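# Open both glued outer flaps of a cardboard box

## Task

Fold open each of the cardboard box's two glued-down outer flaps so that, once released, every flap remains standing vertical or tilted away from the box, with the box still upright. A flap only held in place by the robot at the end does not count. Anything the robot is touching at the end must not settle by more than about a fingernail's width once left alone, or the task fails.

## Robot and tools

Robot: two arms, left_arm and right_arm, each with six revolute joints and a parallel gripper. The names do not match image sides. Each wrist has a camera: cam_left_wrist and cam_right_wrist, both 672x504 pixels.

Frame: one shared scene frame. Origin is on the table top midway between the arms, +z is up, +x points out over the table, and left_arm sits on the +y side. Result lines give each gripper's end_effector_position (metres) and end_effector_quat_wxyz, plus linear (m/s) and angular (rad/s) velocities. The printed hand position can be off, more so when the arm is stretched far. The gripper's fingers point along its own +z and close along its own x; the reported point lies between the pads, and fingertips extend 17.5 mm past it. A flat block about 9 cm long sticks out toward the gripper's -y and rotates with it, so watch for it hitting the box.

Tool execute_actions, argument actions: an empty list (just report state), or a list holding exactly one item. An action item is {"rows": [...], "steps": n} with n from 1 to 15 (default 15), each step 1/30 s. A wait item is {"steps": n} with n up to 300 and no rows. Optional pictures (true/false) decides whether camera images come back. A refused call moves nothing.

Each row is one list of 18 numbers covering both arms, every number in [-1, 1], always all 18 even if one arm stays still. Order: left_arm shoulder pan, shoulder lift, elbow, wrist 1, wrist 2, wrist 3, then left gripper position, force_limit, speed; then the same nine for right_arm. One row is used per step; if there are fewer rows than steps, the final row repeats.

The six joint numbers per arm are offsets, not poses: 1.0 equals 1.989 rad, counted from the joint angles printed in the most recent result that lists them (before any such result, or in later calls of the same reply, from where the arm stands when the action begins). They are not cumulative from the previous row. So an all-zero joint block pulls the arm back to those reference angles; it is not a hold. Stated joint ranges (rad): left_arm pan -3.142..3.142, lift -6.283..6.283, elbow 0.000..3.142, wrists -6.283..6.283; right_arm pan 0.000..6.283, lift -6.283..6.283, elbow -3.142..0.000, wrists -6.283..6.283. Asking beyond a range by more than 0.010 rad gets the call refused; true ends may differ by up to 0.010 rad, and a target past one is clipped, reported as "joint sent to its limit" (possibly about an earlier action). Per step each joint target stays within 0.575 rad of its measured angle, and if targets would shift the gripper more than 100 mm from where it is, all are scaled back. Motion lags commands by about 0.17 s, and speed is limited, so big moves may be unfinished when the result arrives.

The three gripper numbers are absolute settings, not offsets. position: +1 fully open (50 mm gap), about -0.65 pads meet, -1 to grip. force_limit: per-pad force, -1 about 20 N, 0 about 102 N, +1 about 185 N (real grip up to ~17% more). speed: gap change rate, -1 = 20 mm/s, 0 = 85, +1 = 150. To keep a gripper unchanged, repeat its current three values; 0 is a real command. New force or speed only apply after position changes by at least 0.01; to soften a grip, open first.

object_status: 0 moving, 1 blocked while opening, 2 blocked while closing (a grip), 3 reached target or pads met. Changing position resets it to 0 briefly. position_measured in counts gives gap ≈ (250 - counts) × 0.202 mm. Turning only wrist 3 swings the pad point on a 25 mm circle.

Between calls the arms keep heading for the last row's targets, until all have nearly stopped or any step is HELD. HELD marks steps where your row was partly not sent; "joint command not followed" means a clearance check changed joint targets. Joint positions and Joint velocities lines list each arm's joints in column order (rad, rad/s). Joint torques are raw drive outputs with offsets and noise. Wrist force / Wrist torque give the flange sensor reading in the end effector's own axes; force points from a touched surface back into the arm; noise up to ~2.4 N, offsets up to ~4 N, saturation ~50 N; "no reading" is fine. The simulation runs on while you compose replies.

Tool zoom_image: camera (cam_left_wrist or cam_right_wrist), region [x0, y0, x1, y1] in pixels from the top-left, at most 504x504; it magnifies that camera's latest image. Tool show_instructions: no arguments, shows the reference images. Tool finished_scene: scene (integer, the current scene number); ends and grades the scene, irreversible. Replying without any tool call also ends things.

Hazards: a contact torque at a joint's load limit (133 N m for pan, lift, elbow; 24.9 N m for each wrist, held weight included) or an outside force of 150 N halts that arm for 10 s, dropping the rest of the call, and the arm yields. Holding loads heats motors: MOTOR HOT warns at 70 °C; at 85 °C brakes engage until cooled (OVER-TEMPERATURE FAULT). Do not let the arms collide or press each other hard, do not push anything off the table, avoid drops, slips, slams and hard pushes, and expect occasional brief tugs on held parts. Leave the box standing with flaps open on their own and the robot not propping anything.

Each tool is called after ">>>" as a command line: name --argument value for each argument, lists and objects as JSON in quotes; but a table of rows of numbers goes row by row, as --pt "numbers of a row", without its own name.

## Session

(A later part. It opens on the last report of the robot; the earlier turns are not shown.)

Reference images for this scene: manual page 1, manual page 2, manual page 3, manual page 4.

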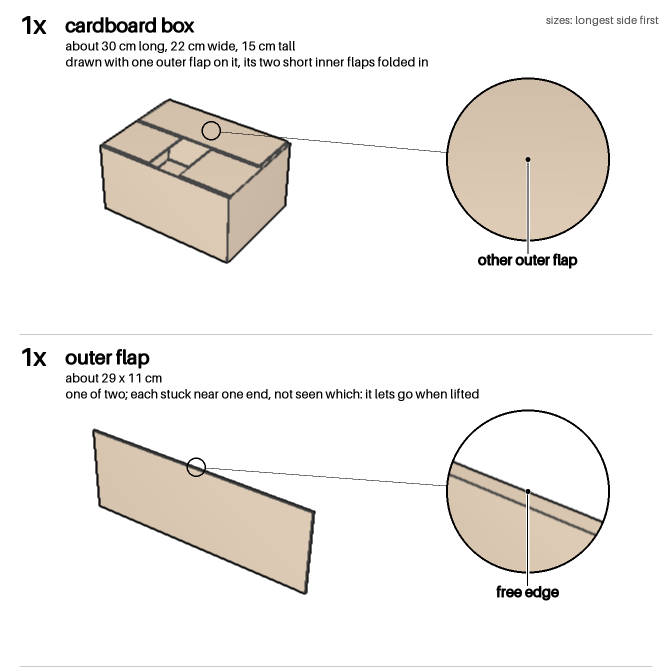

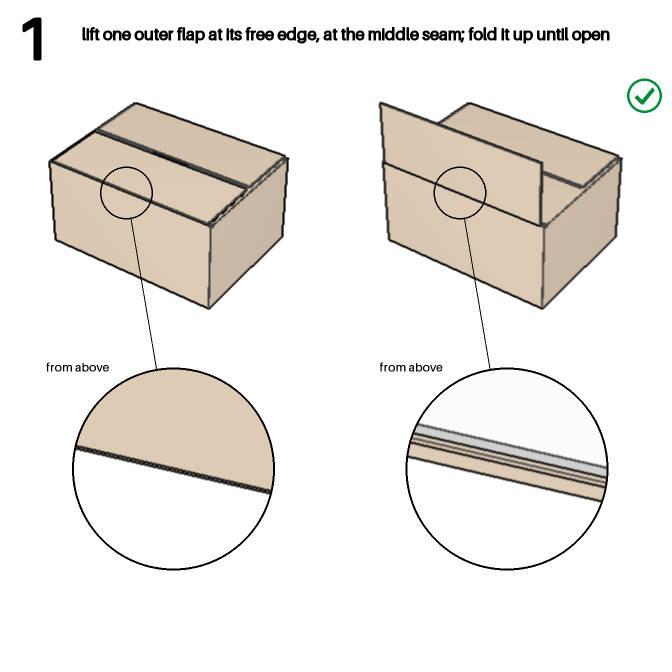

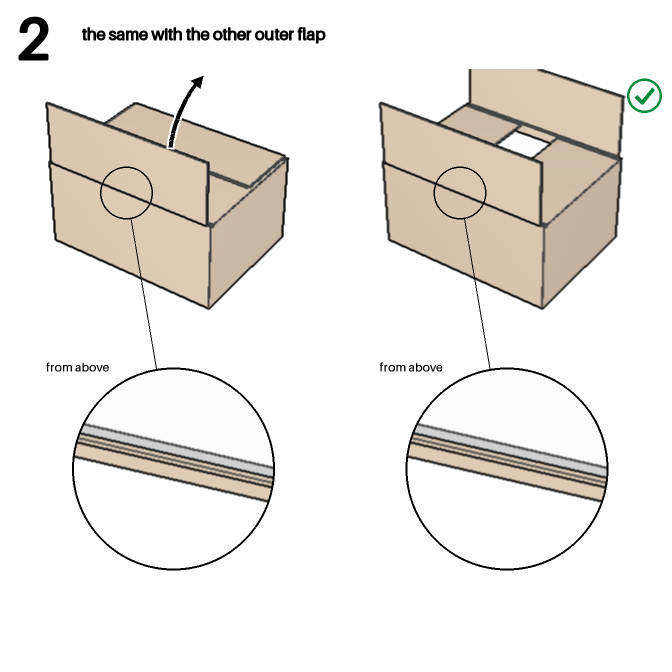

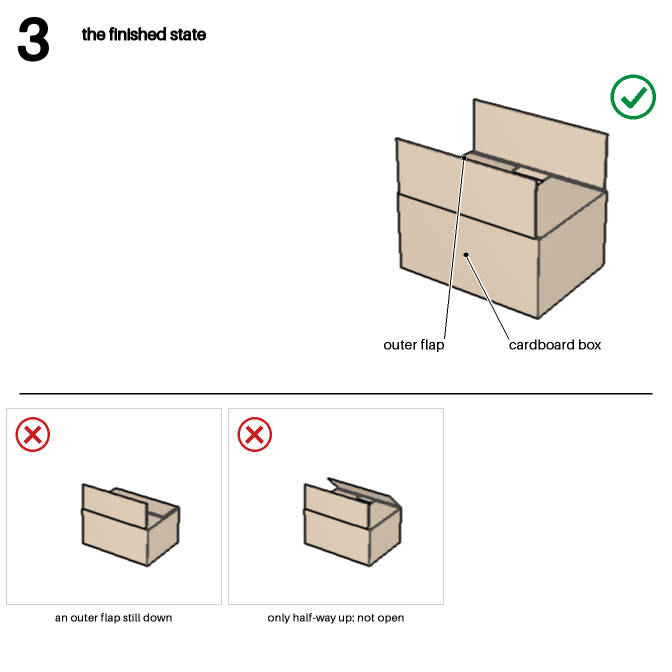

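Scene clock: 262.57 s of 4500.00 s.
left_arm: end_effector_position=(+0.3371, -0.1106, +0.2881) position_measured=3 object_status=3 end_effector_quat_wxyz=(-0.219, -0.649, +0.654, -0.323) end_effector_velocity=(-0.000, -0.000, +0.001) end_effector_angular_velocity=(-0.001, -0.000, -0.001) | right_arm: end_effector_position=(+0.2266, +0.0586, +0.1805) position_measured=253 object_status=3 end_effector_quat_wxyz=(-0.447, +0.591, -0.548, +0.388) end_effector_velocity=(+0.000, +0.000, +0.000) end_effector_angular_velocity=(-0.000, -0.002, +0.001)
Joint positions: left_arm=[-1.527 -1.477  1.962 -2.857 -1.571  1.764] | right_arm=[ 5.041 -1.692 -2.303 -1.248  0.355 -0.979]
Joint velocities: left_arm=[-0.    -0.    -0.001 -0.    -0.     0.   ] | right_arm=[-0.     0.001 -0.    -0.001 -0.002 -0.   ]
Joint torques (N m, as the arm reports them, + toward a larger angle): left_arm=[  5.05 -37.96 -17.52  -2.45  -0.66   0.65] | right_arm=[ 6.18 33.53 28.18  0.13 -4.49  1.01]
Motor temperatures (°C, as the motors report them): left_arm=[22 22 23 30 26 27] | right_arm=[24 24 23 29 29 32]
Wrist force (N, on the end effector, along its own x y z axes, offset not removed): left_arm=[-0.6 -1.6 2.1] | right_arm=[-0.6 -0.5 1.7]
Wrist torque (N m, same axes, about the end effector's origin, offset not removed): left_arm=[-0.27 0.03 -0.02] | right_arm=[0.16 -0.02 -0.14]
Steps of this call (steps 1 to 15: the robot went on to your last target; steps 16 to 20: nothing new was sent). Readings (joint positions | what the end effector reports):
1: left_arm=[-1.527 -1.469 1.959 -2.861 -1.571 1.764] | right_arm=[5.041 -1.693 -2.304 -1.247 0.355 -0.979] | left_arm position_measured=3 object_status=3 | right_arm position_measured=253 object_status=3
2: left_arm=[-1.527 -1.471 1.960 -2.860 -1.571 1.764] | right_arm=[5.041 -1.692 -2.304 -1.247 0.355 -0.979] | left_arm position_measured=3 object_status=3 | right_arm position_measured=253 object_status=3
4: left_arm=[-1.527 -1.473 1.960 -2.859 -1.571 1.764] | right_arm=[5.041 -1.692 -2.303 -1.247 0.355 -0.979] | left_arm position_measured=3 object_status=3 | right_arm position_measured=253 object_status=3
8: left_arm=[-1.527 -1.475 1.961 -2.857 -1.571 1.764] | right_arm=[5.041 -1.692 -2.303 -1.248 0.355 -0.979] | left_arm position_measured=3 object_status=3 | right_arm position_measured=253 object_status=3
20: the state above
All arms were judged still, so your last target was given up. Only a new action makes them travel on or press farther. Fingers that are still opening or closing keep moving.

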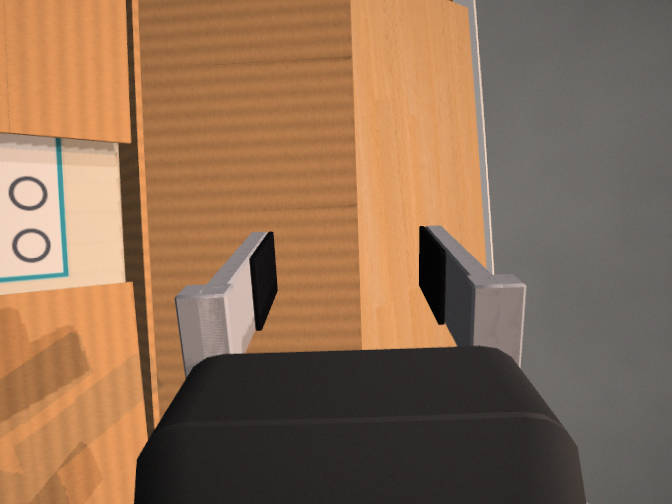

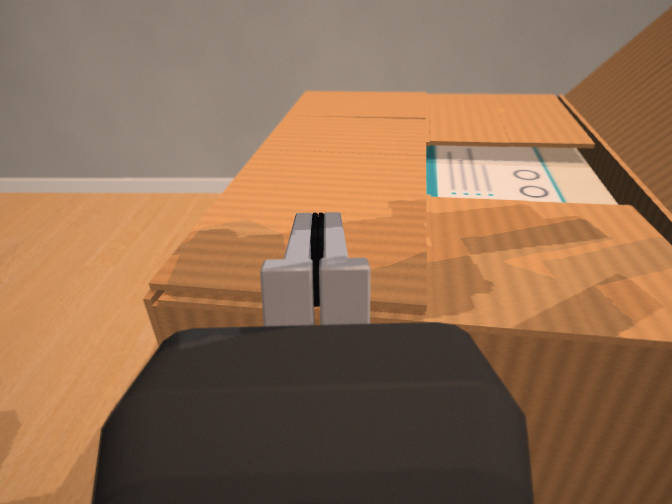

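>>> execute_actions --actions '[{"rows":[[0.005,0.004,-0.05,0.06,0,0,1,0,0,0.003,0.0245,-0.0234,-0.001,0,0,-1,0,0],[0.01,0.008,-0.1,0.125,0,0,1,0,0,0.007,0.049,-0.047,-0.002,0,0,-1,0,0],[0.015,0.0113,-0.148,0.19,0,0,1,0,0,0.01,0.0737,-0.0702,-0.0035,0,0,-1,0,0]],"steps":15}]' --pictures false

>>> execute_actions --actions '[{"steps":18}]' --pictures false

>>> execute_actions --actions '[{"rows":[[0.005,0.004,-0.05,0.06,0,0,1,0,0,0.003,0.0245,-0.0234,-0.001,0,0,-1,0,0],[0.01,0.008,-0.1,0.125,0,0,1,0,0,0.007,0.049,-0.047,-0.002,0,0,-1,0,0],[0.015,0.0113,-0.148,0.19,0,0,1,0,0,0.01,0.0737,-0.0702,-0.0035,0,0,-1,0,0]],"steps":15}]' --pictures false

>>> execute_actions --actions '[{"steps":18}]' --pictures false

>>> execute_actions --actions '[{"rows":[[0,0,0,0.43,0,0,1,0,0,0,0,0,0,0,0,-1,0,0]],"steps":15}]' --pictures false

>>> execute_actions --actions '[{"steps":30}]'

Scene clock: 280.50 s of 4500.00 s.
left_arm: end_effector_position=(+0.3612, -0.1332, +0.3554) position_measured=3 object_status=3 end_effector_quat_wxyz=(-0.189, -0.671, +0.657, -0.287) end_effector_velocity=(+0.008, -0.003, +0.029) end_effector_angular_velocity=(+0.053, +0.012, +0.011) | right_arm: end_effector_position=(+0.2357, +0.0094, +0.1853) position_measured=253 object_status=3 end_effector_quat_wxyz=(-0.451, +0.597, -0.542, +0.384) end_effector_velocity=(+0.004, -0.019, +0.001) end_effector_angular_velocity=(+0.002, +0.001, +0.007)
Joint positions: left_arm=[-1.499 -1.455  1.683 -2.501 -1.571  1.764] | right_arm=[ 5.06  -1.552 -2.436 -1.254  0.355 -0.979]
Joint velocities: left_arm=[ 0.011  0.008 -0.123  0.169  0.    -0.   ] | right_arm=[ 0.007  0.055 -0.051 -0.002 -0.     0.   ]
Joint torques (N m, as the arm reports them, + toward a larger angle): left_arm=[  4.8  -26.76 -31.38  -2.45  -0.66   0.59] | right_arm=[10.66 26.38  8.2   0.09 -3.71  0.8 ]
Motor temperatures (°C, as the motors report them): left_arm=[22 22 23 30 26 27] | right_arm=[24 24 23 29 29 32]
Wrist force (N, on the end effector, along its own x y z axes, offset not removed): left_arm=[-0.3 -2.0 1.5] | right_arm=[-0.7 -1.4 -0.8]
Wrist torque (N m, same axes, about the end effector's origin, offset not removed): left_arm=[-0.01 -0.01 0.25] | right_arm=[-0.18 0.25 -0.09]
Steps of this call (steps 1 to 90: nothing new was sent; then 14.43 s passed at rest; steps 91 to 105: all 15 steps of this action). Readings (joint positions | what the end effector reports):
91: left_arm=[-1.527 -1.477 1.962 -2.857 -1.571 1.764] | right_arm=[5.041 -1.692 -2.303 -1.248 0.355 -0.979] | left_arm position_measured=3 object_status=3 | right_arm position_measured=253 object_status=3
92: left_arm=[-1.526 -1.476 1.959 -2.853 -1.571 1.764] | right_arm=[5.042 -1.689 -2.306 -1.248 0.355 -0.979] | left_arm position_measured=3 object_status=3 | right_arm position_measured=253 object_status=3
94: left_arm=[-1.520 -1.471 1.915 -2.805 -1.571 1.764] | right_arm=[5.046 -1.662 -2.332 -1.249 0.355 -0.979] | left_arm position_measured=3 object_status=3 | right_arm position_measured=253 object_status=3
98: left_arm=[-1.506 -1.461 1.765 -2.615 -1.571 1.764] | right_arm=[5.055 -1.589 -2.401 -1.253 0.355 -0.979] | left_arm position_measured=3 object_status=3 | right_arm position_measured=253 object_status=3
105: the state above

Scene clock: 281.10 s of 4500.00 s.
left_arm: end_effector_position=(+0.3622, -0.1335, +0.3592) position_measured=3 object_status=3 end_effector_quat_wxyz=(-0.187, -0.672, +0.657, -0.285) end_effector_velocity=(-0.001, -0.001, +0.000) end_effector_angular_velocity=(+0.001, +0.000, -0.002) | right_arm: end_effector_position=(+0.2363, +0.0069, +0.1853) position_measured=253 object_status=3 end_effector_quat_wxyz=(-0.451, +0.597, -0.542, +0.383) end_effector_velocity=(+0.000, -0.000, -0.000) end_effector_angular_velocity=(+0.001, +0.001, -0.001)
Joint positions: left_arm=[-1.497 -1.454  1.667 -2.479 -1.571  1.764] | right_arm=[ 5.061 -1.545 -2.443 -1.255  0.355 -0.979]
Joint velocities: left_arm=[-0.002  0.    -0.001  0.002 -0.    -0.   ] | right_arm=[-0.     0.001 -0.    -0.001  0.001  0.002]
Joint torques (N m, as the arm reports them, + toward a larger angle): left_arm=[  4.95 -25.9  -31.99  -2.46  -0.8    0.57] | right_arm=[10.2  28.08  6.9  -0.1  -2.56  1.04]
Motor temperatures (°C, as the motors report them): left_arm=[22 22 23 30 26 27] | right_arm=[24 24 23 29 29 32]
Wrist force (N, on the end effector, along its own x y z axes, offset not removed): left_arm=[-2.3 -0.1 1.9] | right_arm=[-2.1 -2.0 -1.4]
Wrist torque (N m, same axes, about the end effector's origin, offset not removed): left_arm=[0.01 0.35 0.31] | right_arm=[-0.25 0.50 -0.03]
Steps of this call (steps 1 to 18: the robot went on to your last target). Readings (joint positions | what the end effector reports):
1: left_arm=[-1.498 -1.455 1.680 -2.496 -1.571 1.764] | right_arm=[5.060 -1.551 -2.438 -1.255 0.355 -0.979] | left_arm position_measured=3 object_status=3 | right_arm position_measured=253 object_status=3
2: left_arm=[-1.498 -1.455 1.677 -2.492 -1.571 1.764] | right_arm=[5.060 -1.549 -2.439 -1.255 0.355 -0.979] | left_arm position_measured=3 object_status=3 | right_arm position_measured=253 object_status=3
4: left_arm=[-1.498 -1.455 1.673 -2.487 -1.571 1.764] | right_arm=[5.061 -1.548 -2.441 -1.255 0.355 -0.979] | left_arm position_measured=3 object_status=3 | right_arm position_measured=253 object_status=3
8: left_arm=[-1.497 -1.454 1.669 -2.482 -1.571 1.764] | right_arm=[5.061 -1.546 -2.442 -1.255 0.355 -0.979] | left_arm position_measured=3 object_status=3 | right_arm position_measured=253 object_status=3
18: the state above

Scene clock: 281.60 s of 4500.00 s.
left_arm: end_effector_position=(+0.3808, -0.1269, +0.4337) position_measured=3 object_status=3 end_effector_quat_wxyz=(-0.158, -0.693, +0.659, -0.248) end_effector_velocity=(+0.005, +0.011, +0.031) end_effector_angular_velocity=(+0.054, +0.013, +0.011) | right_arm: end_effector_position=(+0.2474, -0.0416, +0.1814) position_measured=253 object_status=3 end_effector_quat_wxyz=(-0.454, +0.602, -0.536, +0.379) end_effector_velocity=(+0.005, -0.019, -0.003) end_effector_angular_velocity=(+0.002, +0.000, +0.007)
Joint positions: left_arm=[-1.469 -1.433  1.389 -2.123 -1.571  1.764] | right_arm=[ 5.08  -1.406 -2.576 -1.261  0.355 -0.979]
Joint velocities: left_arm=[ 0.011  0.008 -0.122  0.169  0.     0.001] | right_arm=[ 0.007  0.056 -0.053 -0.002 -0.     0.   ]
Joint torques (N m, as the arm reports them, + toward a larger angle): left_arm=[  4.27 -26.63 -31.12  -2.13  -0.61   0.6 ] | right_arm=[ 8.6  19.39  7.58  0.3  -2.72  0.9 ]
Motor temperatures (°C, as the motors report them): left_arm=[22 22 23 30 26 27] | right_arm=[24 24 23 29 29 32]
Wrist force (N, on the end effector, along its own x y z axes, offset not removed): left_arm=[-1.3 -2.8 2.0] | right_arm=[0.5 0.1 0.7]
Wrist torque (N m, same axes, about the end effector's origin, offset not removed): left_arm=[-0.45 0.21 0.08] | right_arm=[0.09 -0.04 -0.19]
Steps of this call (steps 1 to 15: all 15 steps of this action). Readings (joint positions | what the end effector reports):
1: left_arm=[-1.497 -1.454 1.667 -2.479 -1.571 1.764] | right_arm=[5.061 -1.545 -2.443 -1.255 0.355 -0.979] | left_arm position_measured=3 object_status=3 | right_arm position_measured=253 object_status=3
2: left_arm=[-1.496 -1.453 1.664 -2.476 -1.571 1.764] | right_arm=[5.061 -1.542 -2.446 -1.255 0.355 -0.979] | left_arm position_measured=3 object_status=3 | right_arm position_measured=253 object_status=3
4: left_arm=[-1.490 -1.448 1.620 -2.428 -1.571 1.764] | right_arm=[5.066 -1.516 -2.472 -1.256 0.355 -0.979] | left_arm position_measured=3 object_status=3 | right_arm position_measured=253 object_status=3
8: left_arm=[-1.476 -1.438 1.471 -2.237 -1.571 1.764] | right_arm=[5.075 -1.443 -2.541 -1.260 0.355 -0.979] | left_arm position_measured=3 object_status=3 | right_arm position_measured=253 object_status=3
15: the state above

Scene clock: 282.20 s of 4500.00 s.
left_arm: end_effector_position=(+0.3813, -0.1254, +0.4377) position_measured=3 object_status=3 end_effector_quat_wxyz=(-0.156, -0.694, +0.659, -0.245) end_effector_velocity=(+0.000, +0.000, +0.000) end_effector_angular_velocity=(+0.001, +0.001, +0.001) | right_arm: end_effector_position=(+0.2480, -0.0440, +0.1810) position_measured=253 object_status=3 end_effector_quat_wxyz=(-0.455, +0.602, -0.536, +0.379) end_effector_velocity=(-0.000, +0.000, +0.001) end_effector_angular_velocity=(+0.003, +0.000, +0.000)
Joint positions: left_arm=[-1.467 -1.432  1.373 -2.101 -1.571  1.764] | right_arm=[ 5.081 -1.399 -2.582 -1.262  0.355 -0.979]
Joint velocities: left_arm=[ 0.001  0.    -0.001  0.002 -0.    -0.001] | right_arm=[ 0.     0.001  0.     0.    -0.001  0.001]
Joint torques (N m, as the arm reports them, + toward a larger angle): left_arm=[  4.89 -27.79 -33.73  -2.33  -0.63   0.65] | right_arm=[ 9.83 20.85  6.71 -0.02 -2.72  0.74]
Motor temperatures (°C, as the motors report them): left_arm=[22 23 23 30 26 27] | right_arm=[24 24 23 29 29 32]
Wrist force (N, on the end effector, along its own x y z axes, offset not removed): left_arm=[0.8 -2.5 7.6] | right_arm=[-0.9 -0.1 -0.6]
Wrist torque (N m, same axes, about the end effector's origin, offset not removed): left_arm=[-0.38 -0.26 0.11] | right_arm=[0.03 0.17 0.05]
Steps of this call (steps 1 to 18: the robot went on to your last target). Readings (joint positions | what the end effector reports):
1: left_arm=[-1.468 -1.432 1.385 -2.118 -1.571 1.764] | right_arm=[5.080 -1.404 -2.577 -1.262 0.355 -0.979] | left_arm position_measured=3 object_status=3 | right_arm position_measured=253 object_status=3
2: left_arm=[-1.468 -1.432 1.383 -2.114 -1.571 1.764] | right_arm=[5.080 -1.403 -2.578 -1.262 0.355 -0.979] | left_arm position_measured=3 object_status=3 | right_arm position_measured=253 object_status=3
4: left_arm=[-1.468 -1.432 1.379 -2.109 -1.571 1.764] | right_arm=[5.080 -1.401 -2.580 -1.262 0.355 -0.979] | left_arm position_measured=3 object_status=3 | right_arm position_measured=253 object_status=3
8: left_arm=[-1.468 -1.432 1.375 -2.104 -1.571 1.764] | right_arm=[5.081 -1.400 -2.582 -1.262 0.355 -0.979] | left_arm position_measured=3 object_status=3 | right_arm position_measured=253 object_status=3
18: the state above

Scene clock: 282.70 s of 4500.00 s.
left_arm: end_effector_position=(+0.3471, +0.0111, +0.3312) position_measured=3 object_status=3 end_effector_quat_wxyz=(+0.007, -0.725, +0.689, +0.011) end_effector_velocity=(-0.100, +0.400, -0.147) end_effector_angular_velocity=(+1.455, +0.365, -0.000) | right_arm: end_effector_position=(+0.2480, -0.0440, +0.1810) position_measured=253 object_status=3 end_effector_quat_wxyz=(-0.455, +0.602, -0.536, +0.379) end_effector_velocity=(-0.000, +0.000, +0.000) end_effector_angular_velocity=(+0.002, +0.000, +0.000)
Joint positions: left_arm=[-1.467 -1.432  1.373 -1.487 -1.571  1.764] | right_arm=[ 5.081 -1.399 -2.582 -1.262  0.355 -0.979]
Joint velocities: left_arm=[ 0.     0.     0.002  1.498 -0.     0.   ] | right_arm=[ 0.     0.    -0.     0.002 -0.     0.   ]
Joint torques (N m, as the arm reports them, + toward a larger angle): left_arm=[  4.69 -27.53 -19.66   1.26  -0.6    0.56] | right_arm=[ 9.52 20.23 10.27 -0.02 -2.36  1.07]
Motor temperatures (°C, as the motors report them): left_arm=[22 23 23 30 26 27] | right_arm=[24 24 23 29 29 32]
Wrist force (N, on the end effector, along its own x y z axes, offset not removed): left_arm=[-0.6 -1.3 4.5] | right_arm=[0.2 -0.7 0.7]
Wrist torque (N m, same axes, about the end effector's origin, offset not removed): left_arm=[-0.06 0.12 0.16] | right_arm=[0.03 0.02 -0.03]
Steps of this call (steps 1 to 15: all 15 steps of this action). Readings (joint positions | what the end effector reports):
1: left_arm=[-1.467 -1.432 1.373 -2.101 -1.571 1.764] | right_arm=[5.081 -1.399 -2.582 -1.262 0.355 -0.979] | left_arm position_measured=3 object_status=3 | right_arm position_measured=253 object_status=3
2: left_arm=[-1.467 -1.432 1.373 -2.098 -1.571 1.764] | right_arm=[5.081 -1.399 -2.582 -1.262 0.355 -0.979] | left_arm position_measured=3 object_status=3 | right_arm position_measured=253 object_status=3
4: left_arm=[-1.467 -1.432 1.373 -2.050 -1.571 1.764] | right_arm=[5.081 -1.399 -2.582 -1.262 0.355 -0.979] | left_arm position_measured=3 object_status=3 | right_arm position_measured=253 object_status=3
8: left_arm=[-1.467 -1.432 1.373 -1.845 -1.571 1.764] | right_arm=[5.081 -1.399 -2.582 -1.262 0.355 -0.979] | left_arm position_measured=3 object_status=3 | right_arm position_measured=253 object_status=3
15: the state above

Scene clock: 283.70 s of 4500.00 s.
left_arm: end_effector_position=(+0.3305, +0.0775, +0.3158) position_measured=3 object_status=3 end_effector_quat_wxyz=(+0.071, -0.719, +0.682, +0.112) end_effector_velocity=(-0.000, +0.000, -0.000) end_effector_angular_velocity=(+0.001, -0.000, +0.001) | right_arm: end_effector_position=(+0.2480, -0.0440, +0.1810) position_measured=253 object_status=3 end_effector_quat_wxyz=(-0.455, +0.602, -0.536, +0.379) end_effector_velocity=(-0.000, +0.000, +0.000) end_effector_angular_velocity=(-0.001, -0.000, +0.000)
Joint positions: left_arm=[-1.467 -1.432  1.373 -1.246 -1.571  1.764] | right_arm=[ 5.081 -1.399 -2.582 -1.262  0.355 -0.979]
Joint velocities: left_arm=[-0.    -0.     0.     0.001  0.    -0.001] | right_arm=[-0.     0.001  0.001 -0.001 -0.    -0.001]
Joint torques (N m, as the arm reports them, + toward a larger angle): left_arm=[  3.79 -30.16 -18.69  -0.66  -0.65   0.52] | right_arm=[ 8.58 14.61 17.52  0.31 -2.45  0.6 ]
Motor temperatures (°C, as the motors report them): left_arm=[22 23 23 30 26 27] | right_arm=[24 24 23 29 29 32]
Wrist force (N, on the end effector, along its own x y z axes, offset not removed): left_arm=[3.4 -0.9 4.6] | right_arm=[-1.0 -3.0 0.8]
Wrist torque (N m, same axes, about the end effector's origin, offset not removed): left_arm=[0.07 -0.55 -0.05] | right_arm=[-0.30 0.33 0.03]
Steps of this call (steps 1 to 30: the robot went on to your last target). Readings (joint positions | what the end effector reports):
1: left_arm=[-1.467 -1.432 1.373 -1.437 -1.571 1.764] | right_arm=[5.081 -1.399 -2.582 -1.262 0.355 -0.979] | left_arm position_measured=3 object_status=3 | right_arm position_measured=253 object_status=3
2: left_arm=[-1.467 -1.432 1.373 -1.395 -1.571 1.764] | right_arm=[5.081 -1.399 -2.582 -1.262 0.355 -0.979] | left_arm position_measured=3 object_status=3 | right_arm position_measured=253 object_status=3
4: left_arm=[-1.467 -1.432 1.373 -1.335 -1.571 1.764] | right_arm=[5.081 -1.399 -2.582 -1.262 0.355 -0.979] | left_arm position_measured=3 object_status=3 | right_arm position_measured=253 object_status=3
8: left_arm=[-1.467 -1.432 1.373 -1.277 -1.571 1.764] | right_arm=[5.081 -1.399 -2.582 -1.262 0.355 -0.979] | left_arm position_measured=3 object_status=3 | right_arm position_measured=253 object_status=3
30: the state above
All arms were judged still, so your last target was given up. Only a new action makes them travel on or press farther. Fingers that are still opening or closing keep moving.

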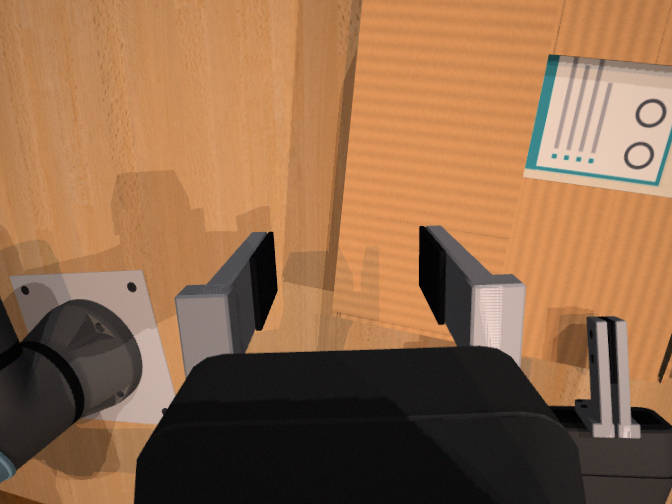

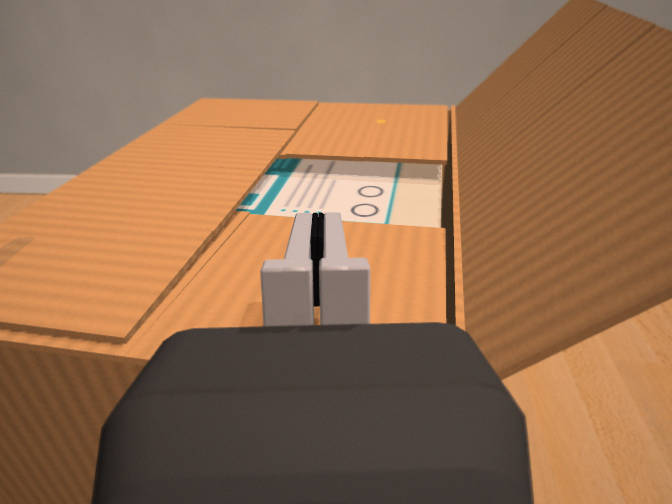

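>>> execute_actions --actions '[{"rows":[[0.003,0.0264,-0.0194,0.014,0,0.01,1,0,0,0,-0.006,-0.0024,0.0086,0,0,-1,0,0],[0.006,0.0528,-0.0387,0.028,0,0.02,1,0,0,0,-0.0123,-0.0048,0.0172,0,0,-1,0,0],[0.009,0.079,-0.058,0.042,0,0.034,1,0,0,0,-0.0185,-0.0073,0.0257,0,0,-1,0,0],[0.009,0.1056,-0.0774,0.0558,0,0.034,1,0,0,0,-0.0246,-0.0097,0.0343,0,0,-1,0,0]],"steps":15}]' --pictures false

>>> execute_actions --actions '[{"steps":20}]' --pictures false

>>> execute_actions --actions '[{"rows":[[0.003,0.0264,-0.0194,0.014,0,0.01,1,0,0,0,0,0,0,0,0,-1,0,0],[0.006,0.0528,-0.0387,0.028,0,0.02,1,0,0,0,0,0,0,0,0,-1,0,0],[0.009,0.079,-0.058,0.042,0,0.034,1,0,0,0,0,0,0,0,0,-1,0,0],[0.009,0.1056,-0.0774,0.0558,0,0.034,1,0,0,0,0,0,0,0,0,-1,0,0]],"steps":15}]' --pictures false

>>> execute_actions --actions '[{"steps":20}]'

Scene clock: 296.93 s of 4500.00 s.
left_arm: end_effector_position=(+0.3472, +0.0456, +0.2738) position_measured=3 object_status=3 end_effector_quat_wxyz=(+0.105, -0.693, +0.690, +0.182) end_effector_velocity=(+0.007, -0.014, -0.023) end_effector_angular_velocity=(+0.068, +0.029, -0.017) | right_arm: end_effector_position=(+0.2480, -0.0439, +0.1676) position_measured=253 object_status=3 end_effector_quat_wxyz=(-0.455, +0.602, -0.536, +0.379) end_effector_velocity=(-0.000, +0.000, -0.005) end_effector_angular_velocity=(+0.001, -0.000, +0.001)
Joint positions: left_arm=[-1.45  -1.234  1.228 -1.141 -1.571  1.829] | right_arm=[ 5.081 -1.445 -2.601 -1.197  0.355 -0.979]
Joint velocities: left_arm=[ 0.007  0.093 -0.066  0.047 -0.     0.026] | right_arm=[ 0.    -0.02  -0.008  0.03  -0.001 -0.001]
Joint torques (N m, as the arm reports them, + toward a larger angle): left_arm=[  3.44 -37.62 -29.99  -0.27  -0.51   2.07] | right_arm=[ 5.29 -0.07  6.96  4.47 -2.36  0.71]
Motor temperatures (°C, as the motors report them): left_arm=[22 23 23 30 26 27] | right_arm=[24 24 23 29 29 32]
Wrist force (N, on the end effector, along its own x y z axes, offset not removed): left_arm=[-1.8 -2.7 2.4] | right_arm=[0.8 -1.0 1.9]
Wrist torque (N m, same axes, about the end effector's origin, offset not removed): left_arm=[-0.21 0.06 0.12] | right_arm=[-0.02 -0.09 0.03]
Steps of this call (steps 1 to 90: nothing new was sent; then 9.73 s passed at rest; steps 91 to 105: all 15 steps of this action). Readings (joint positions | what the end effector reports):
91: left_arm=[-1.467 -1.432 1.373 -1.246 -1.571 1.764] | right_arm=[5.081 -1.399 -2.582 -1.262 0.355 -0.979] | left_arm position_measured=3 object_status=3 | right_arm position_measured=253 object_status=3
92: left_arm=[-1.467 -1.429 1.371 -1.244 -1.571 1.766] | right_arm=[5.081 -1.400 -2.583 -1.261 0.355 -0.979] | left_arm position_measured=3 object_status=3 | right_arm position_measured=253 object_status=3
94: left_arm=[-1.463 -1.401 1.349 -1.228 -1.571 1.779] | right_arm=[5.081 -1.407 -2.586 -1.250 0.355 -0.979] | left_arm position_measured=3 object_status=3 | right_arm position_measured=253 object_status=3
98: left_arm=[-1.455 -1.296 1.272 -1.173 -1.571 1.812] | right_arm=[5.081 -1.432 -2.595 -1.216 0.355 -0.979] | left_arm position_measured=3 object_status=3 | right_arm position_measured=253 object_status=3
105: the state above

Scene clock: 297.60 s of 4500.00 s.
left_arm: end_effector_position=(+0.3481, +0.0437, +0.2708) position_measured=3 object_status=3 end_effector_quat_wxyz=(+0.107, -0.691, +0.690, +0.186) end_effector_velocity=(+0.000, +0.000, -0.001) end_effector_angular_velocity=(+0.001, +0.000, +0.002) | right_arm: end_effector_position=(+0.2480, -0.0440, +0.1669) position_measured=253 object_status=3 end_effector_quat_wxyz=(-0.455, +0.602, -0.536, +0.379) end_effector_velocity=(-0.000, +0.000, +0.000) end_effector_angular_velocity=(+0.000, -0.001, +0.000)
Joint positions: left_arm=[-1.45  -1.222  1.219 -1.136 -1.571  1.832] | right_arm=[ 5.081 -1.448 -2.602 -1.194  0.355 -0.979]
Joint velocities: left_arm=[ 0.001  0.001  0.001 -0.    -0.    -0.   ] | right_arm=[ 0.     0.001  0.    -0.001 -0.001  0.   ]
Joint torques (N m, as the arm reports them, + toward a larger angle): left_arm=[  5.14 -35.19 -30.12  -0.31  -0.58   2.16] | right_arm=[ 6.26 -1.95  6.1   4.3  -2.5   0.59]
Motor temperatures (°C, as the motors report them): left_arm=[22 23 23 30 26 27] | right_arm=[24 24 23 29 29 32]
Wrist force (N, on the end effector, along its own x y z axes, offset not removed): left_arm=[-1.4 -1.0 4.0] | right_arm=[-1.1 0.3 -0.9]
Wrist torque (N m, same axes, about the end effector's origin, offset not removed): left_arm=[-0.09 0.36 0.20] | right_arm=[0.09 0.22 0.00]
Steps of this call (steps 1 to 20: the robot went on to your last target). Readings (joint positions | what the end effector reports):
1: left_arm=[-1.450 -1.231 1.226 -1.140 -1.571 1.830] | right_arm=[5.081 -1.446 -2.601 -1.196 0.355 -0.979] | left_arm position_measured=3 object_status=3 | right_arm position_measured=253 object_status=3
2: left_arm=[-1.450 -1.229 1.224 -1.139 -1.571 1.830] | right_arm=[5.081 -1.446 -2.601 -1.196 0.355 -0.979] | left_arm position_measured=3 object_status=3 | right_arm position_measured=253 object_status=3
4: left_arm=[-1.450 -1.226 1.222 -1.138 -1.571 1.831] | right_arm=[5.081 -1.447 -2.601 -1.195 0.355 -0.979] | left_arm position_measured=3 object_status=3 | right_arm position_measured=253 object_status=3
8: left_arm=[-1.450 -1.223 1.220 -1.136 -1.571 1.832] | right_arm=[5.081 -1.447 -2.602 -1.194 0.355 -0.979] | left_arm position_measured=3 object_status=3 | right_arm position_measured=253 object_status=3
20: the state above

Scene clock: 298.10 s of 4500.00 s.
left_arm: end_effector_position=(+0.3641, +0.0189, +0.2194) position_measured=3 object_status=3 end_effector_quat_wxyz=(+0.135, -0.661, +0.692, +0.258) end_effector_velocity=(+0.006, -0.011, -0.027) end_effector_angular_velocity=(+0.067, +0.033, -0.016) | right_arm: end_effector_position=(+0.2480, -0.0440, +0.1669) position_measured=253 object_status=3 end_effector_quat_wxyz=(-0.455, +0.602, -0.536, +0.379) end_effector_velocity=(-0.000, +0.000, -0.000) end_effector_angular_velocity=(-0.002, -0.001, +0.000)
Joint positions: left_arm=[-1.432 -1.024  1.074 -1.031 -1.571  1.897] | right_arm=[ 5.081 -1.448 -2.602 -1.194  0.355 -0.979]
Joint velocities: left_arm=[ 0.005  0.093 -0.065  0.046  0.     0.025] | right_arm=[ 0.    -0.001  0.001 -0.001 -0.    -0.001]
Joint torques (N m, as the arm reports them, + toward a larger angle): left_arm=[  5.04 -44.66 -29.36   0.43  -0.51   2.44] | right_arm=[ 7.52  0.54  5.68  4.06 -2.2   0.79]
Motor temperatures (°C, as the motors report them): left_arm=[22 23 23 30 26 27] | right_arm=[24 24 23 29 29 32]
Wrist force (N, on the end effector, along its own x y z axes, offset not removed): left_arm=[-0.5 -1.7 1.3] | right_arm=[0.9 -0.5 0.0]
Wrist torque (N m, same axes, about the end effector's origin, offset not removed): left_arm=[-0.13 0.26 0.14] | right_arm=[-0.09 -0.05 -0.10]
Steps of this call (steps 1 to 15: all 15 steps of this action). Readings (joint positions | what the end effector reports):
1: left_arm=[-1.450 -1.222 1.219 -1.135 -1.571 1.832] | right_arm=[5.081 -1.448 -2.602 -1.194 0.355 -0.979] | left_arm position_measured=3 object_status=3 | right_arm position_measured=253 object_status=3
2: left_arm=[-1.449 -1.219 1.217 -1.133 -1.571 1.834] | right_arm=[5.081 -1.448 -2.602 -1.194 0.355 -0.979] | left_arm position_measured=3 object_status=3 | right_arm position_measured=253 object_status=3
4: left_arm=[-1.445 -1.191 1.195 -1.117 -1.571 1.846] | right_arm=[5.081 -1.448 -2.602 -1.194 0.355 -0.979] | left_arm position_measured=3 object_status=3 | right_arm position_measured=253 object_status=3
8: left_arm=[-1.437 -1.086 1.119 -1.062 -1.571 1.880] | right_arm=[5.081 -1.448 -2.602 -1.194 0.355 -0.979] | left_arm position_measured=3 object_status=3 | right_arm position_measured=253 object_status=3
15: the state above

Scene clock: 298.77 s of 4500.00 s.
left_arm: end_effector_position=(+0.3649, +0.0176, +0.2159) position_measured=3 object_status=3 end_effector_quat_wxyz=(+0.137, -0.659, +0.691, +0.262) end_effector_velocity=(-0.001, -0.000, -0.001) end_effector_angular_velocity=(+0.002, +0.000, -0.001) | right_arm: end_effector_position=(+0.2480, -0.0440, +0.1669) position_measured=253 object_status=3 end_effector_quat_wxyz=(-0.455, +0.602, -0.536, +0.379) end_effector_velocity=(+0.000, -0.000, -0.000) end_effector_angular_velocity=(-0.001, -0.001, -0.000)
Joint positions: left_arm=[-1.432 -1.012  1.066 -1.025 -1.571  1.9  ] | right_arm=[ 5.081 -1.448 -2.602 -1.194  0.355 -0.979]
Joint velocities: left_arm=[-0.001  0.001  0.001 -0.    -0.    -0.001] | right_arm=[-0.    -0.    -0.    -0.001 -0.     0.001]
Joint torques (N m, as the arm reports them, + toward a larger angle): left_arm=[  5.39 -42.74 -29.64   0.45  -0.55   2.13] | right_arm=[ 4.56  0.19  5.79  3.77 -2.22  0.91]
Motor temperatures (°C, as the motors report them): left_arm=[22 23 23 30 26 27] | right_arm=[24 24 23 29 29 32]
Wrist force (N, on the end effector, along its own x y z axes, offset not removed): left_arm=[-4.5 -0.4 7.0] | right_arm=[-2.1 -0.1 -2.0]
Wrist torque (N m, same axes, about the end effector's origin, offset not removed): left_arm=[-0.01 0.71 0.30] | right_arm=[0.03 0.48 -0.02]
Steps of this call (steps 1 to 20: the robot went on to your last target). Readings (joint positions | what the end effector reports):
1: left_arm=[-1.432 -1.021 1.072 -1.029 -1.571 1.897] | right_arm=[5.081 -1.448 -2.602 -1.194 0.355 -0.979] | left_arm position_measured=3 object_status=3 | right_arm position_measured=253 object_status=3
2: left_arm=[-1.432 -1.019 1.071 -1.028 -1.571 1.898] | right_arm=[5.081 -1.448 -2.602 -1.194 0.355 -0.979] | left_arm position_measured=3 object_status=3 | right_arm position_measured=253 object_status=3
4: left_arm=[-1.432 -1.016 1.069 -1.027 -1.571 1.899] | right_arm=[5.081 -1.448 -2.602 -1.194 0.355 -0.979] | left_arm position_measured=3 object_status=3 | right_arm position_measured=253 object_status=3
8: left_arm=[-1.432 -1.013 1.067 -1.025 -1.571 1.899] | right_arm=[5.081 -1.448 -2.602 -1.194 0.355 -0.979] | left_arm position_measured=3 object_status=3 | right_arm position_measured=253 object_status=3
20: the state above

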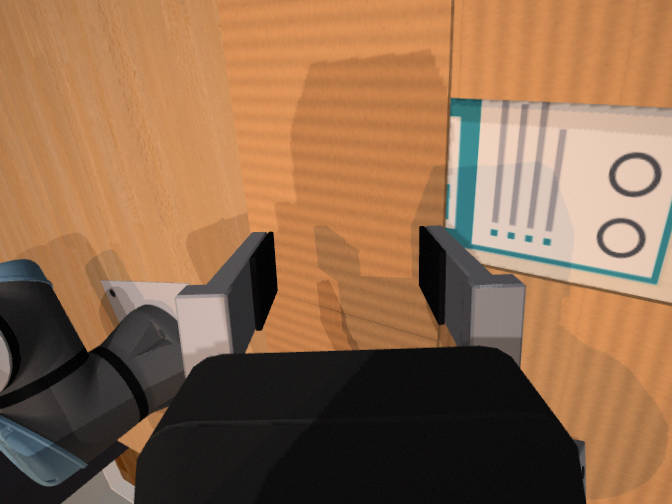

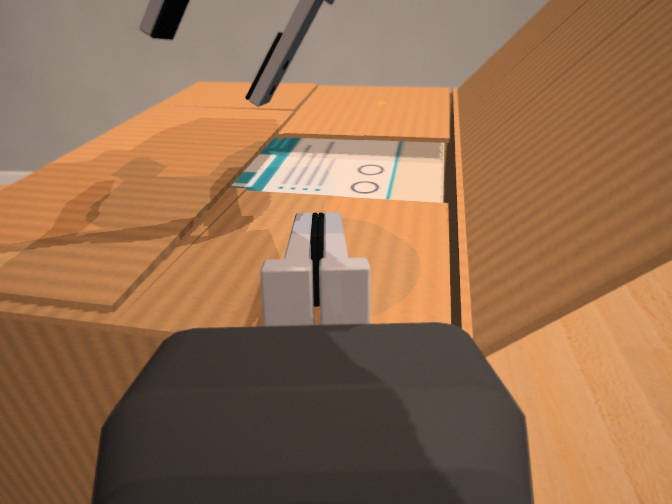

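>>> execute_actions --actions '[{"rows":[[0.01,0.014,-0.0225,0.0085,0,0.01,1,0,0,0,-0.0053,-0.002,0.0073,0,0,-1,0,0],[0.02,0.0279,-0.045,0.017,0,0.02,1,0,0,0,-0.0053,-0.002,0.0073,0,0,-1,0,0]],"steps":15}]' --pictures false

>>> execute_actions --actions '[{"steps":15}]' --pictures false

>>> execute_actions --actions '[{"rows":[[0,0.001,0.0117,-0.0127,0,0,1,0,0,0,0,0,0,0,0,-1,0,0],[0,0.002,0.0234,-0.0253,0,0,1,0,0,0,0,0,0,0,0,-1,0,0],[0,0.003,0.035,-0.038,0,0,1,0,0,0,0,0,0,0,0,-1,0,0],[0,0.0039,0.0469,-0.0507,0,0,1,0,0,0,0,0,0,0,0,-1,0,0]],"steps":15}]' --pictures false

>>> execute_actions --actions '[{"steps":15}]'

Scene clock: 314.00 s of 4500.00 s.
left_arm: end_effector_position=(+0.3892, +0.0104, +0.2157) position_measured=3 object_status=3 end_effector_quat_wxyz=(+0.126, -0.659, +0.691, +0.267) end_effector_velocity=(+0.008, -0.002, -0.000) end_effector_angular_velocity=(-0.003, +0.006, +0.003) | right_arm: end_effector_position=(+0.2480, -0.0439, +0.1642) position_measured=253 object_status=3 end_effector_quat_wxyz=(-0.455, +0.602, -0.536, +0.379) end_effector_velocity=(-0.000, +0.000, -0.000) end_effector_angular_velocity=(+0.001, +0.000, +0.000)
Joint positions: left_arm=[-1.393 -0.959  0.98  -0.992 -1.571  1.938] | right_arm=[ 5.081 -1.458 -2.605 -1.18   0.354 -0.979]
Joint velocities: left_arm=[ 0.012  0.017 -0.028  0.01  -0.     0.012] | right_arm=[-0.    -0.003  0.     0.004 -0.    -0.001]
Joint torques (N m, as the arm reports them, + toward a larger angle): left_arm=[  4.18 -44.86 -28.15   0.38  -0.6    2.37] | right_arm=[  5.93 -11.56  -5.1    3.65   8.01   0.5 ]
Motor temperatures (°C, as the motors report them): left_arm=[22 23 23 30 26 27] | right_arm=[24 24 23 29 29 32]
Wrist force (N, on the end effector, along its own x y z axes, offset not removed): left_arm=[-1.9 -2.8 4.4] | right_arm=[11.4 -45.9 -23.5]
Wrist torque (N m, same axes, about the end effector's origin, offset not removed): left_arm=[-0.56 0.63 0.16] | right_arm=[0.83 0.25 -0.11]
Steps of this call (steps 1 to 15: the robot went on to your last target; steps 16 to 90: nothing new was sent; then 11.73 s passed at rest; steps 91 to 105: all 15 steps of this action). Readings (joint positions | what the end effector reports):
91: left_arm=[-1.432 -1.012 1.065 -1.025 -1.571 1.900] | right_arm=[5.081 -1.448 -2.602 -1.194 0.355 -0.979] | left_arm position_measured=3 object_status=3 | right_arm position_measured=253 object_status=3
92: left_arm=[-1.430 -1.010 1.063 -1.023 -1.571 1.901] | right_arm=[5.081 -1.448 -2.602 -1.192 0.355 -0.979] | left_arm position_measured=3 object_status=3 | right_arm position_measured=253 object_status=3
94: left_arm=[-1.419 -0.995 1.039 -1.014 -1.571 1.912] | right_arm=[5.081 -1.452 -2.603 -1.188 0.355 -0.979] | left_arm position_measured=3 object_status=3 | right_arm position_measured=253 object_status=3
98: left_arm=[-1.401 -0.970 0.999 -0.999 -1.571 1.930] | right_arm=[5.081 -1.456 -2.605 -1.182 0.354 -0.979] | left_arm position_measured=3 object_status=3 | right_arm position_measured=253 object_status=3
105: the state above

Scene clock: 314.50 s of 4500.00 s.
left_arm: end_effector_position=(+0.3903, +0.0101, +0.2157) position_measured=3 object_status=3 end_effector_quat_wxyz=(+0.126, -0.659, +0.691, +0.267) end_effector_velocity=(+0.001, +0.001, -0.000) end_effector_angular_velocity=(+0.001, +0.000, +0.002) | right_arm: end_effector_position=(+0.2480, -0.0440, +0.1639) position_measured=253 object_status=3 end_effector_quat_wxyz=(-0.455, +0.602, -0.536, +0.379) end_effector_velocity=(-0.000, +0.000, +0.000) end_effector_angular_velocity=(+0.002, +0.001, -0.000)
Joint positions: left_arm=[-1.392 -0.956  0.976 -0.991 -1.571  1.939] | right_arm=[ 5.081 -1.458 -2.606 -1.179  0.355 -0.979]
Joint velocities: left_arm=[ 0.002  0.     0.    -0.    -0.    -0.   ] | right_arm=[ 0.     0.001 -0.     0.002  0.001  0.001]
Joint torques (N m, as the arm reports them, + toward a larger angle): left_arm=[  4.88 -45.3  -29.45   0.46  -0.56   2.16] | right_arm=[  6.28 -12.3   -7.67   3.54  12.31   0.74]
Motor temperatures (°C, as the motors report them): left_arm=[22 23 23 30 26 27] | right_arm=[24 24 23 29 29 32]
Wrist force (N, on the end effector, along its own x y z axes, offset not removed): left_arm=[-2.3 -0.9 2.4] | right_arm=[10.7 -50.0 -29.1]
Wrist torque (N m, same axes, about the end effector's origin, offset not removed): left_arm=[-0.30 0.21 0.29] | right_arm=[0.62 0.42 -0.19]
Steps of this call (steps 1 to 15: the robot went on to your last target). Readings (joint positions | what the end effector reports):
1: left_arm=[-1.393 -0.958 0.979 -0.992 -1.571 1.938] | right_arm=[5.081 -1.458 -2.606 -1.179 0.354 -0.979] | left_arm position_measured=3 object_status=3 | right_arm position_measured=253 object_status=3
2: left_arm=[-1.393 -0.958 0.978 -0.992 -1.571 1.939] | right_arm=[5.081 -1.458 -2.606 -1.179 0.354 -0.979] | left_arm position_measured=3 object_status=3 | right_arm position_measured=253 object_status=3
4: left_arm=[-1.392 -0.957 0.977 -0.991 -1.571 1.939] | right_arm=[5.081 -1.458 -2.606 -1.179 0.354 -0.979] | left_arm position_measured=3 object_status=3 | right_arm position_measured=253 object_status=3
8: left_arm=[-1.392 -0.957 0.977 -0.991 -1.571 1.939] | right_arm=[5.081 -1.458 -2.606 -1.179 0.355 -0.979] | left_arm position_measured=3 object_status=3 | right_arm position_measured=253 object_status=3
15: the state above
All arms were judged still, so your last target was given up. Only a new action makes them travel on or press farther. Fingers that are still opening or closing keep moving.

Scene clock: 315.00 s of 4500.00 s.
left_arm: end_effector_position=(+0.3903, +0.0101, +0.1765) position_measured=3 object_status=3 end_effector_quat_wxyz=(+0.126, -0.659, +0.691, +0.267) end_effector_velocity=(-0.001, -0.000, -0.017) end_effector_angular_velocity=(-0.001, -0.001, -0.002) | right_arm: end_effector_position=(+0.2480, -0.0440, +0.1639) position_measured=253 object_status=3 end_effector_quat_wxyz=(-0.455, +0.602, -0.536, +0.379) end_effector_velocity=(+0.000, -0.000, +0.000) end_effector_angular_velocity=(+0.000, -0.000, -0.000)
Joint positions: left_arm=[-1.392 -0.949  1.064 -1.086 -1.571  1.939] | right_arm=[ 5.081 -1.458 -2.606 -1.179  0.355 -0.979]
Joint velocities: left_arm=[-0.002  0.003  0.038 -0.041  0.    -0.001] | right_arm=[-0.     0.001  0.    -0.001 -0.     0.001]
Joint torques (N m, as the arm reports them, + toward a larger angle): left_arm=[  3.89 -46.69 -17.22  -2.89  -0.66   1.88] | right_arm=[  6.42 -12.42  -7.41   3.39  12.1    0.65]
Motor temperatures (°C, as the motors report them): left_arm=[22 23 23 30 26 27] | right_arm=[24 24 23 29 29 32]
Wrist force (N, on the end effector, along its own x y z axes, offset not removed): left_arm=[-1.4 -0.6 4.0] | right_arm=[11.4 -50.0 -26.1]
Wrist torque (N m, same axes, about the end effector's origin, offset not removed): left_arm=[-0.11 0.37 0.06] | right_arm=[0.70 0.26 -0.24]
Steps of this call (steps 1 to 15: all 15 steps of this action). Readings (joint positions | what the end effector reports):
1: left_arm=[-1.392 -0.956 0.976 -0.991 -1.571 1.939] | right_arm=[5.081 -1.458 -2.606 -1.179 0.355 -0.979] | left_arm position_measured=3 object_status=3 | right_arm position_measured=253 object_status=3
2: left_arm=[-1.392 -0.956 0.978 -0.992 -1.571 1.939] | right_arm=[5.081 -1.458 -2.606 -1.179 0.355 -0.979] | left_arm position_measured=3 object_status=3 | right_arm position_measured=253 object_status=3
4: left_arm=[-1.392 -0.955 0.992 -1.008 -1.571 1.939] | right_arm=[5.081 -1.458 -2.606 -1.179 0.355 -0.979] | left_arm position_measured=3 object_status=3 | right_arm position_measured=253 object_status=3
8: left_arm=[-1.392 -0.951 1.038 -1.058 -1.571 1.939] | right_arm=[5.081 -1.458 -2.606 -1.179 0.355 -0.979] | left_arm position_measured=3 object_status=3 | right_arm position_measured=253 object_status=3
15: the state above

Scene clock: 315.50 s of 4500.00 s.
left_arm: end_effector_position=(+0.3902, +0.0102, +0.1743) position_measured=3 object_status=3 end_effector_quat_wxyz=(+0.126, -0.659, +0.691, +0.267) end_effector_velocity=(-0.000, -0.001, -0.000) end_effector_angular_velocity=(-0.001, -0.000, -0.000) | right_arm: end_effector_position=(+0.2480, -0.0440, +0.1639) position_measured=253 object_status=3 end_effector_quat_wxyz=(-0.455, +0.602, -0.536, +0.379) end_effector_velocity=(+0.000, -0.000, -0.000) end_effector_angular_velocity=(+0.000, +0.001, -0.000)
Joint positions: left_arm=[-1.392 -0.949  1.069 -1.092 -1.571  1.939] | right_arm=[ 5.081 -1.458 -2.606 -1.179  0.355 -0.979]
Joint velocities: left_arm=[-0.001  0.    -0.    -0.001 -0.    -0.   ] | right_arm=[ 0.     0.001 -0.001 -0.001  0.001  0.   ]
Joint torques (N m, as the arm reports them, + toward a larger angle): left_arm=[  1.81 -45.25 -17.4   -2.79  -0.49   1.75] | right_arm=[  5.47 -11.87  -7.31   3.47  11.66   1.  ]
Motor temperatures (°C, as the motors report them): left_arm=[22 23 23 30 26 27] | right_arm=[24 24 23 29 29 32]
Wrist force (N, on the end effector, along its own x y z axes, offset not removed): left_arm=[1.3 -2.3 5.6] | right_arm=[9.1 -50.0 -25.2]
Wrist torque (N m, same axes, about the end effector's origin, offset not removed): left_arm=[-0.34 -0.28 0.08] | right_arm=[0.72 0.64 -0.19]
Steps of this call (steps 1 to 15: the robot went on to your last target). Readings (joint positions | what the end effector reports):
1: left_arm=[-1.392 -0.949 1.066 -1.087 -1.571 1.939] | right_arm=[5.081 -1.458 -2.606 -1.179 0.355 -0.979] | left_arm position_measured=3 object_status=3 | right_arm position_measured=253 object_status=3
2: left_arm=[-1.392 -0.949 1.066 -1.088 -1.571 1.939] | right_arm=[5.081 -1.458 -2.606 -1.179 0.355 -0.979] | left_arm position_measured=3 object_status=3 | right_arm position_measured=253 object_status=3
4: left_arm=[-1.392 -0.949 1.068 -1.090 -1.571 1.939] | right_arm=[5.081 -1.458 -2.606 -1.179 0.355 -0.979] | left_arm position_measured=3 object_status=3 | right_arm position_measured=253 object_status=3
8: left_arm=[-1.392 -0.949 1.069 -1.091 -1.571 1.939] | right_arm=[5.081 -1.458 -2.606 -1.179 0.355 -0.979] | left_arm position_measured=3 object_status=3 | right_arm position_measured=253 object_status=3
15: the state above
All arms were judged still, so your last target was given up. Only a new action makes them travel on or press farther. Fingers that are still opening or closing keep moving.

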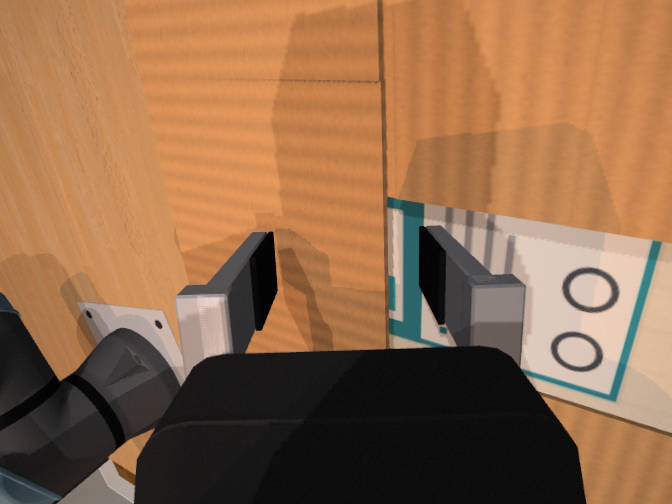

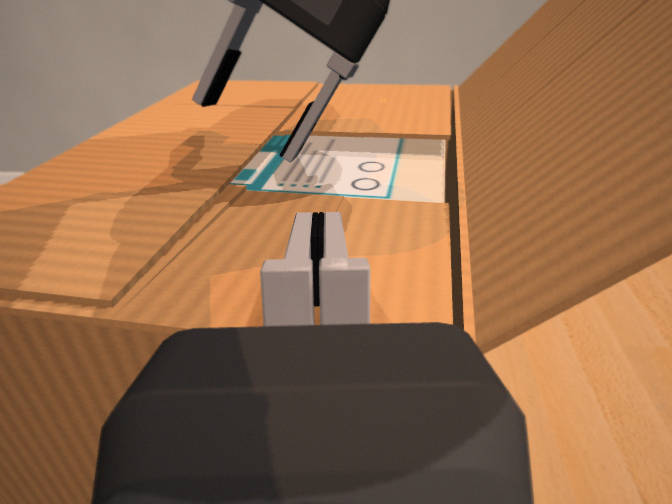

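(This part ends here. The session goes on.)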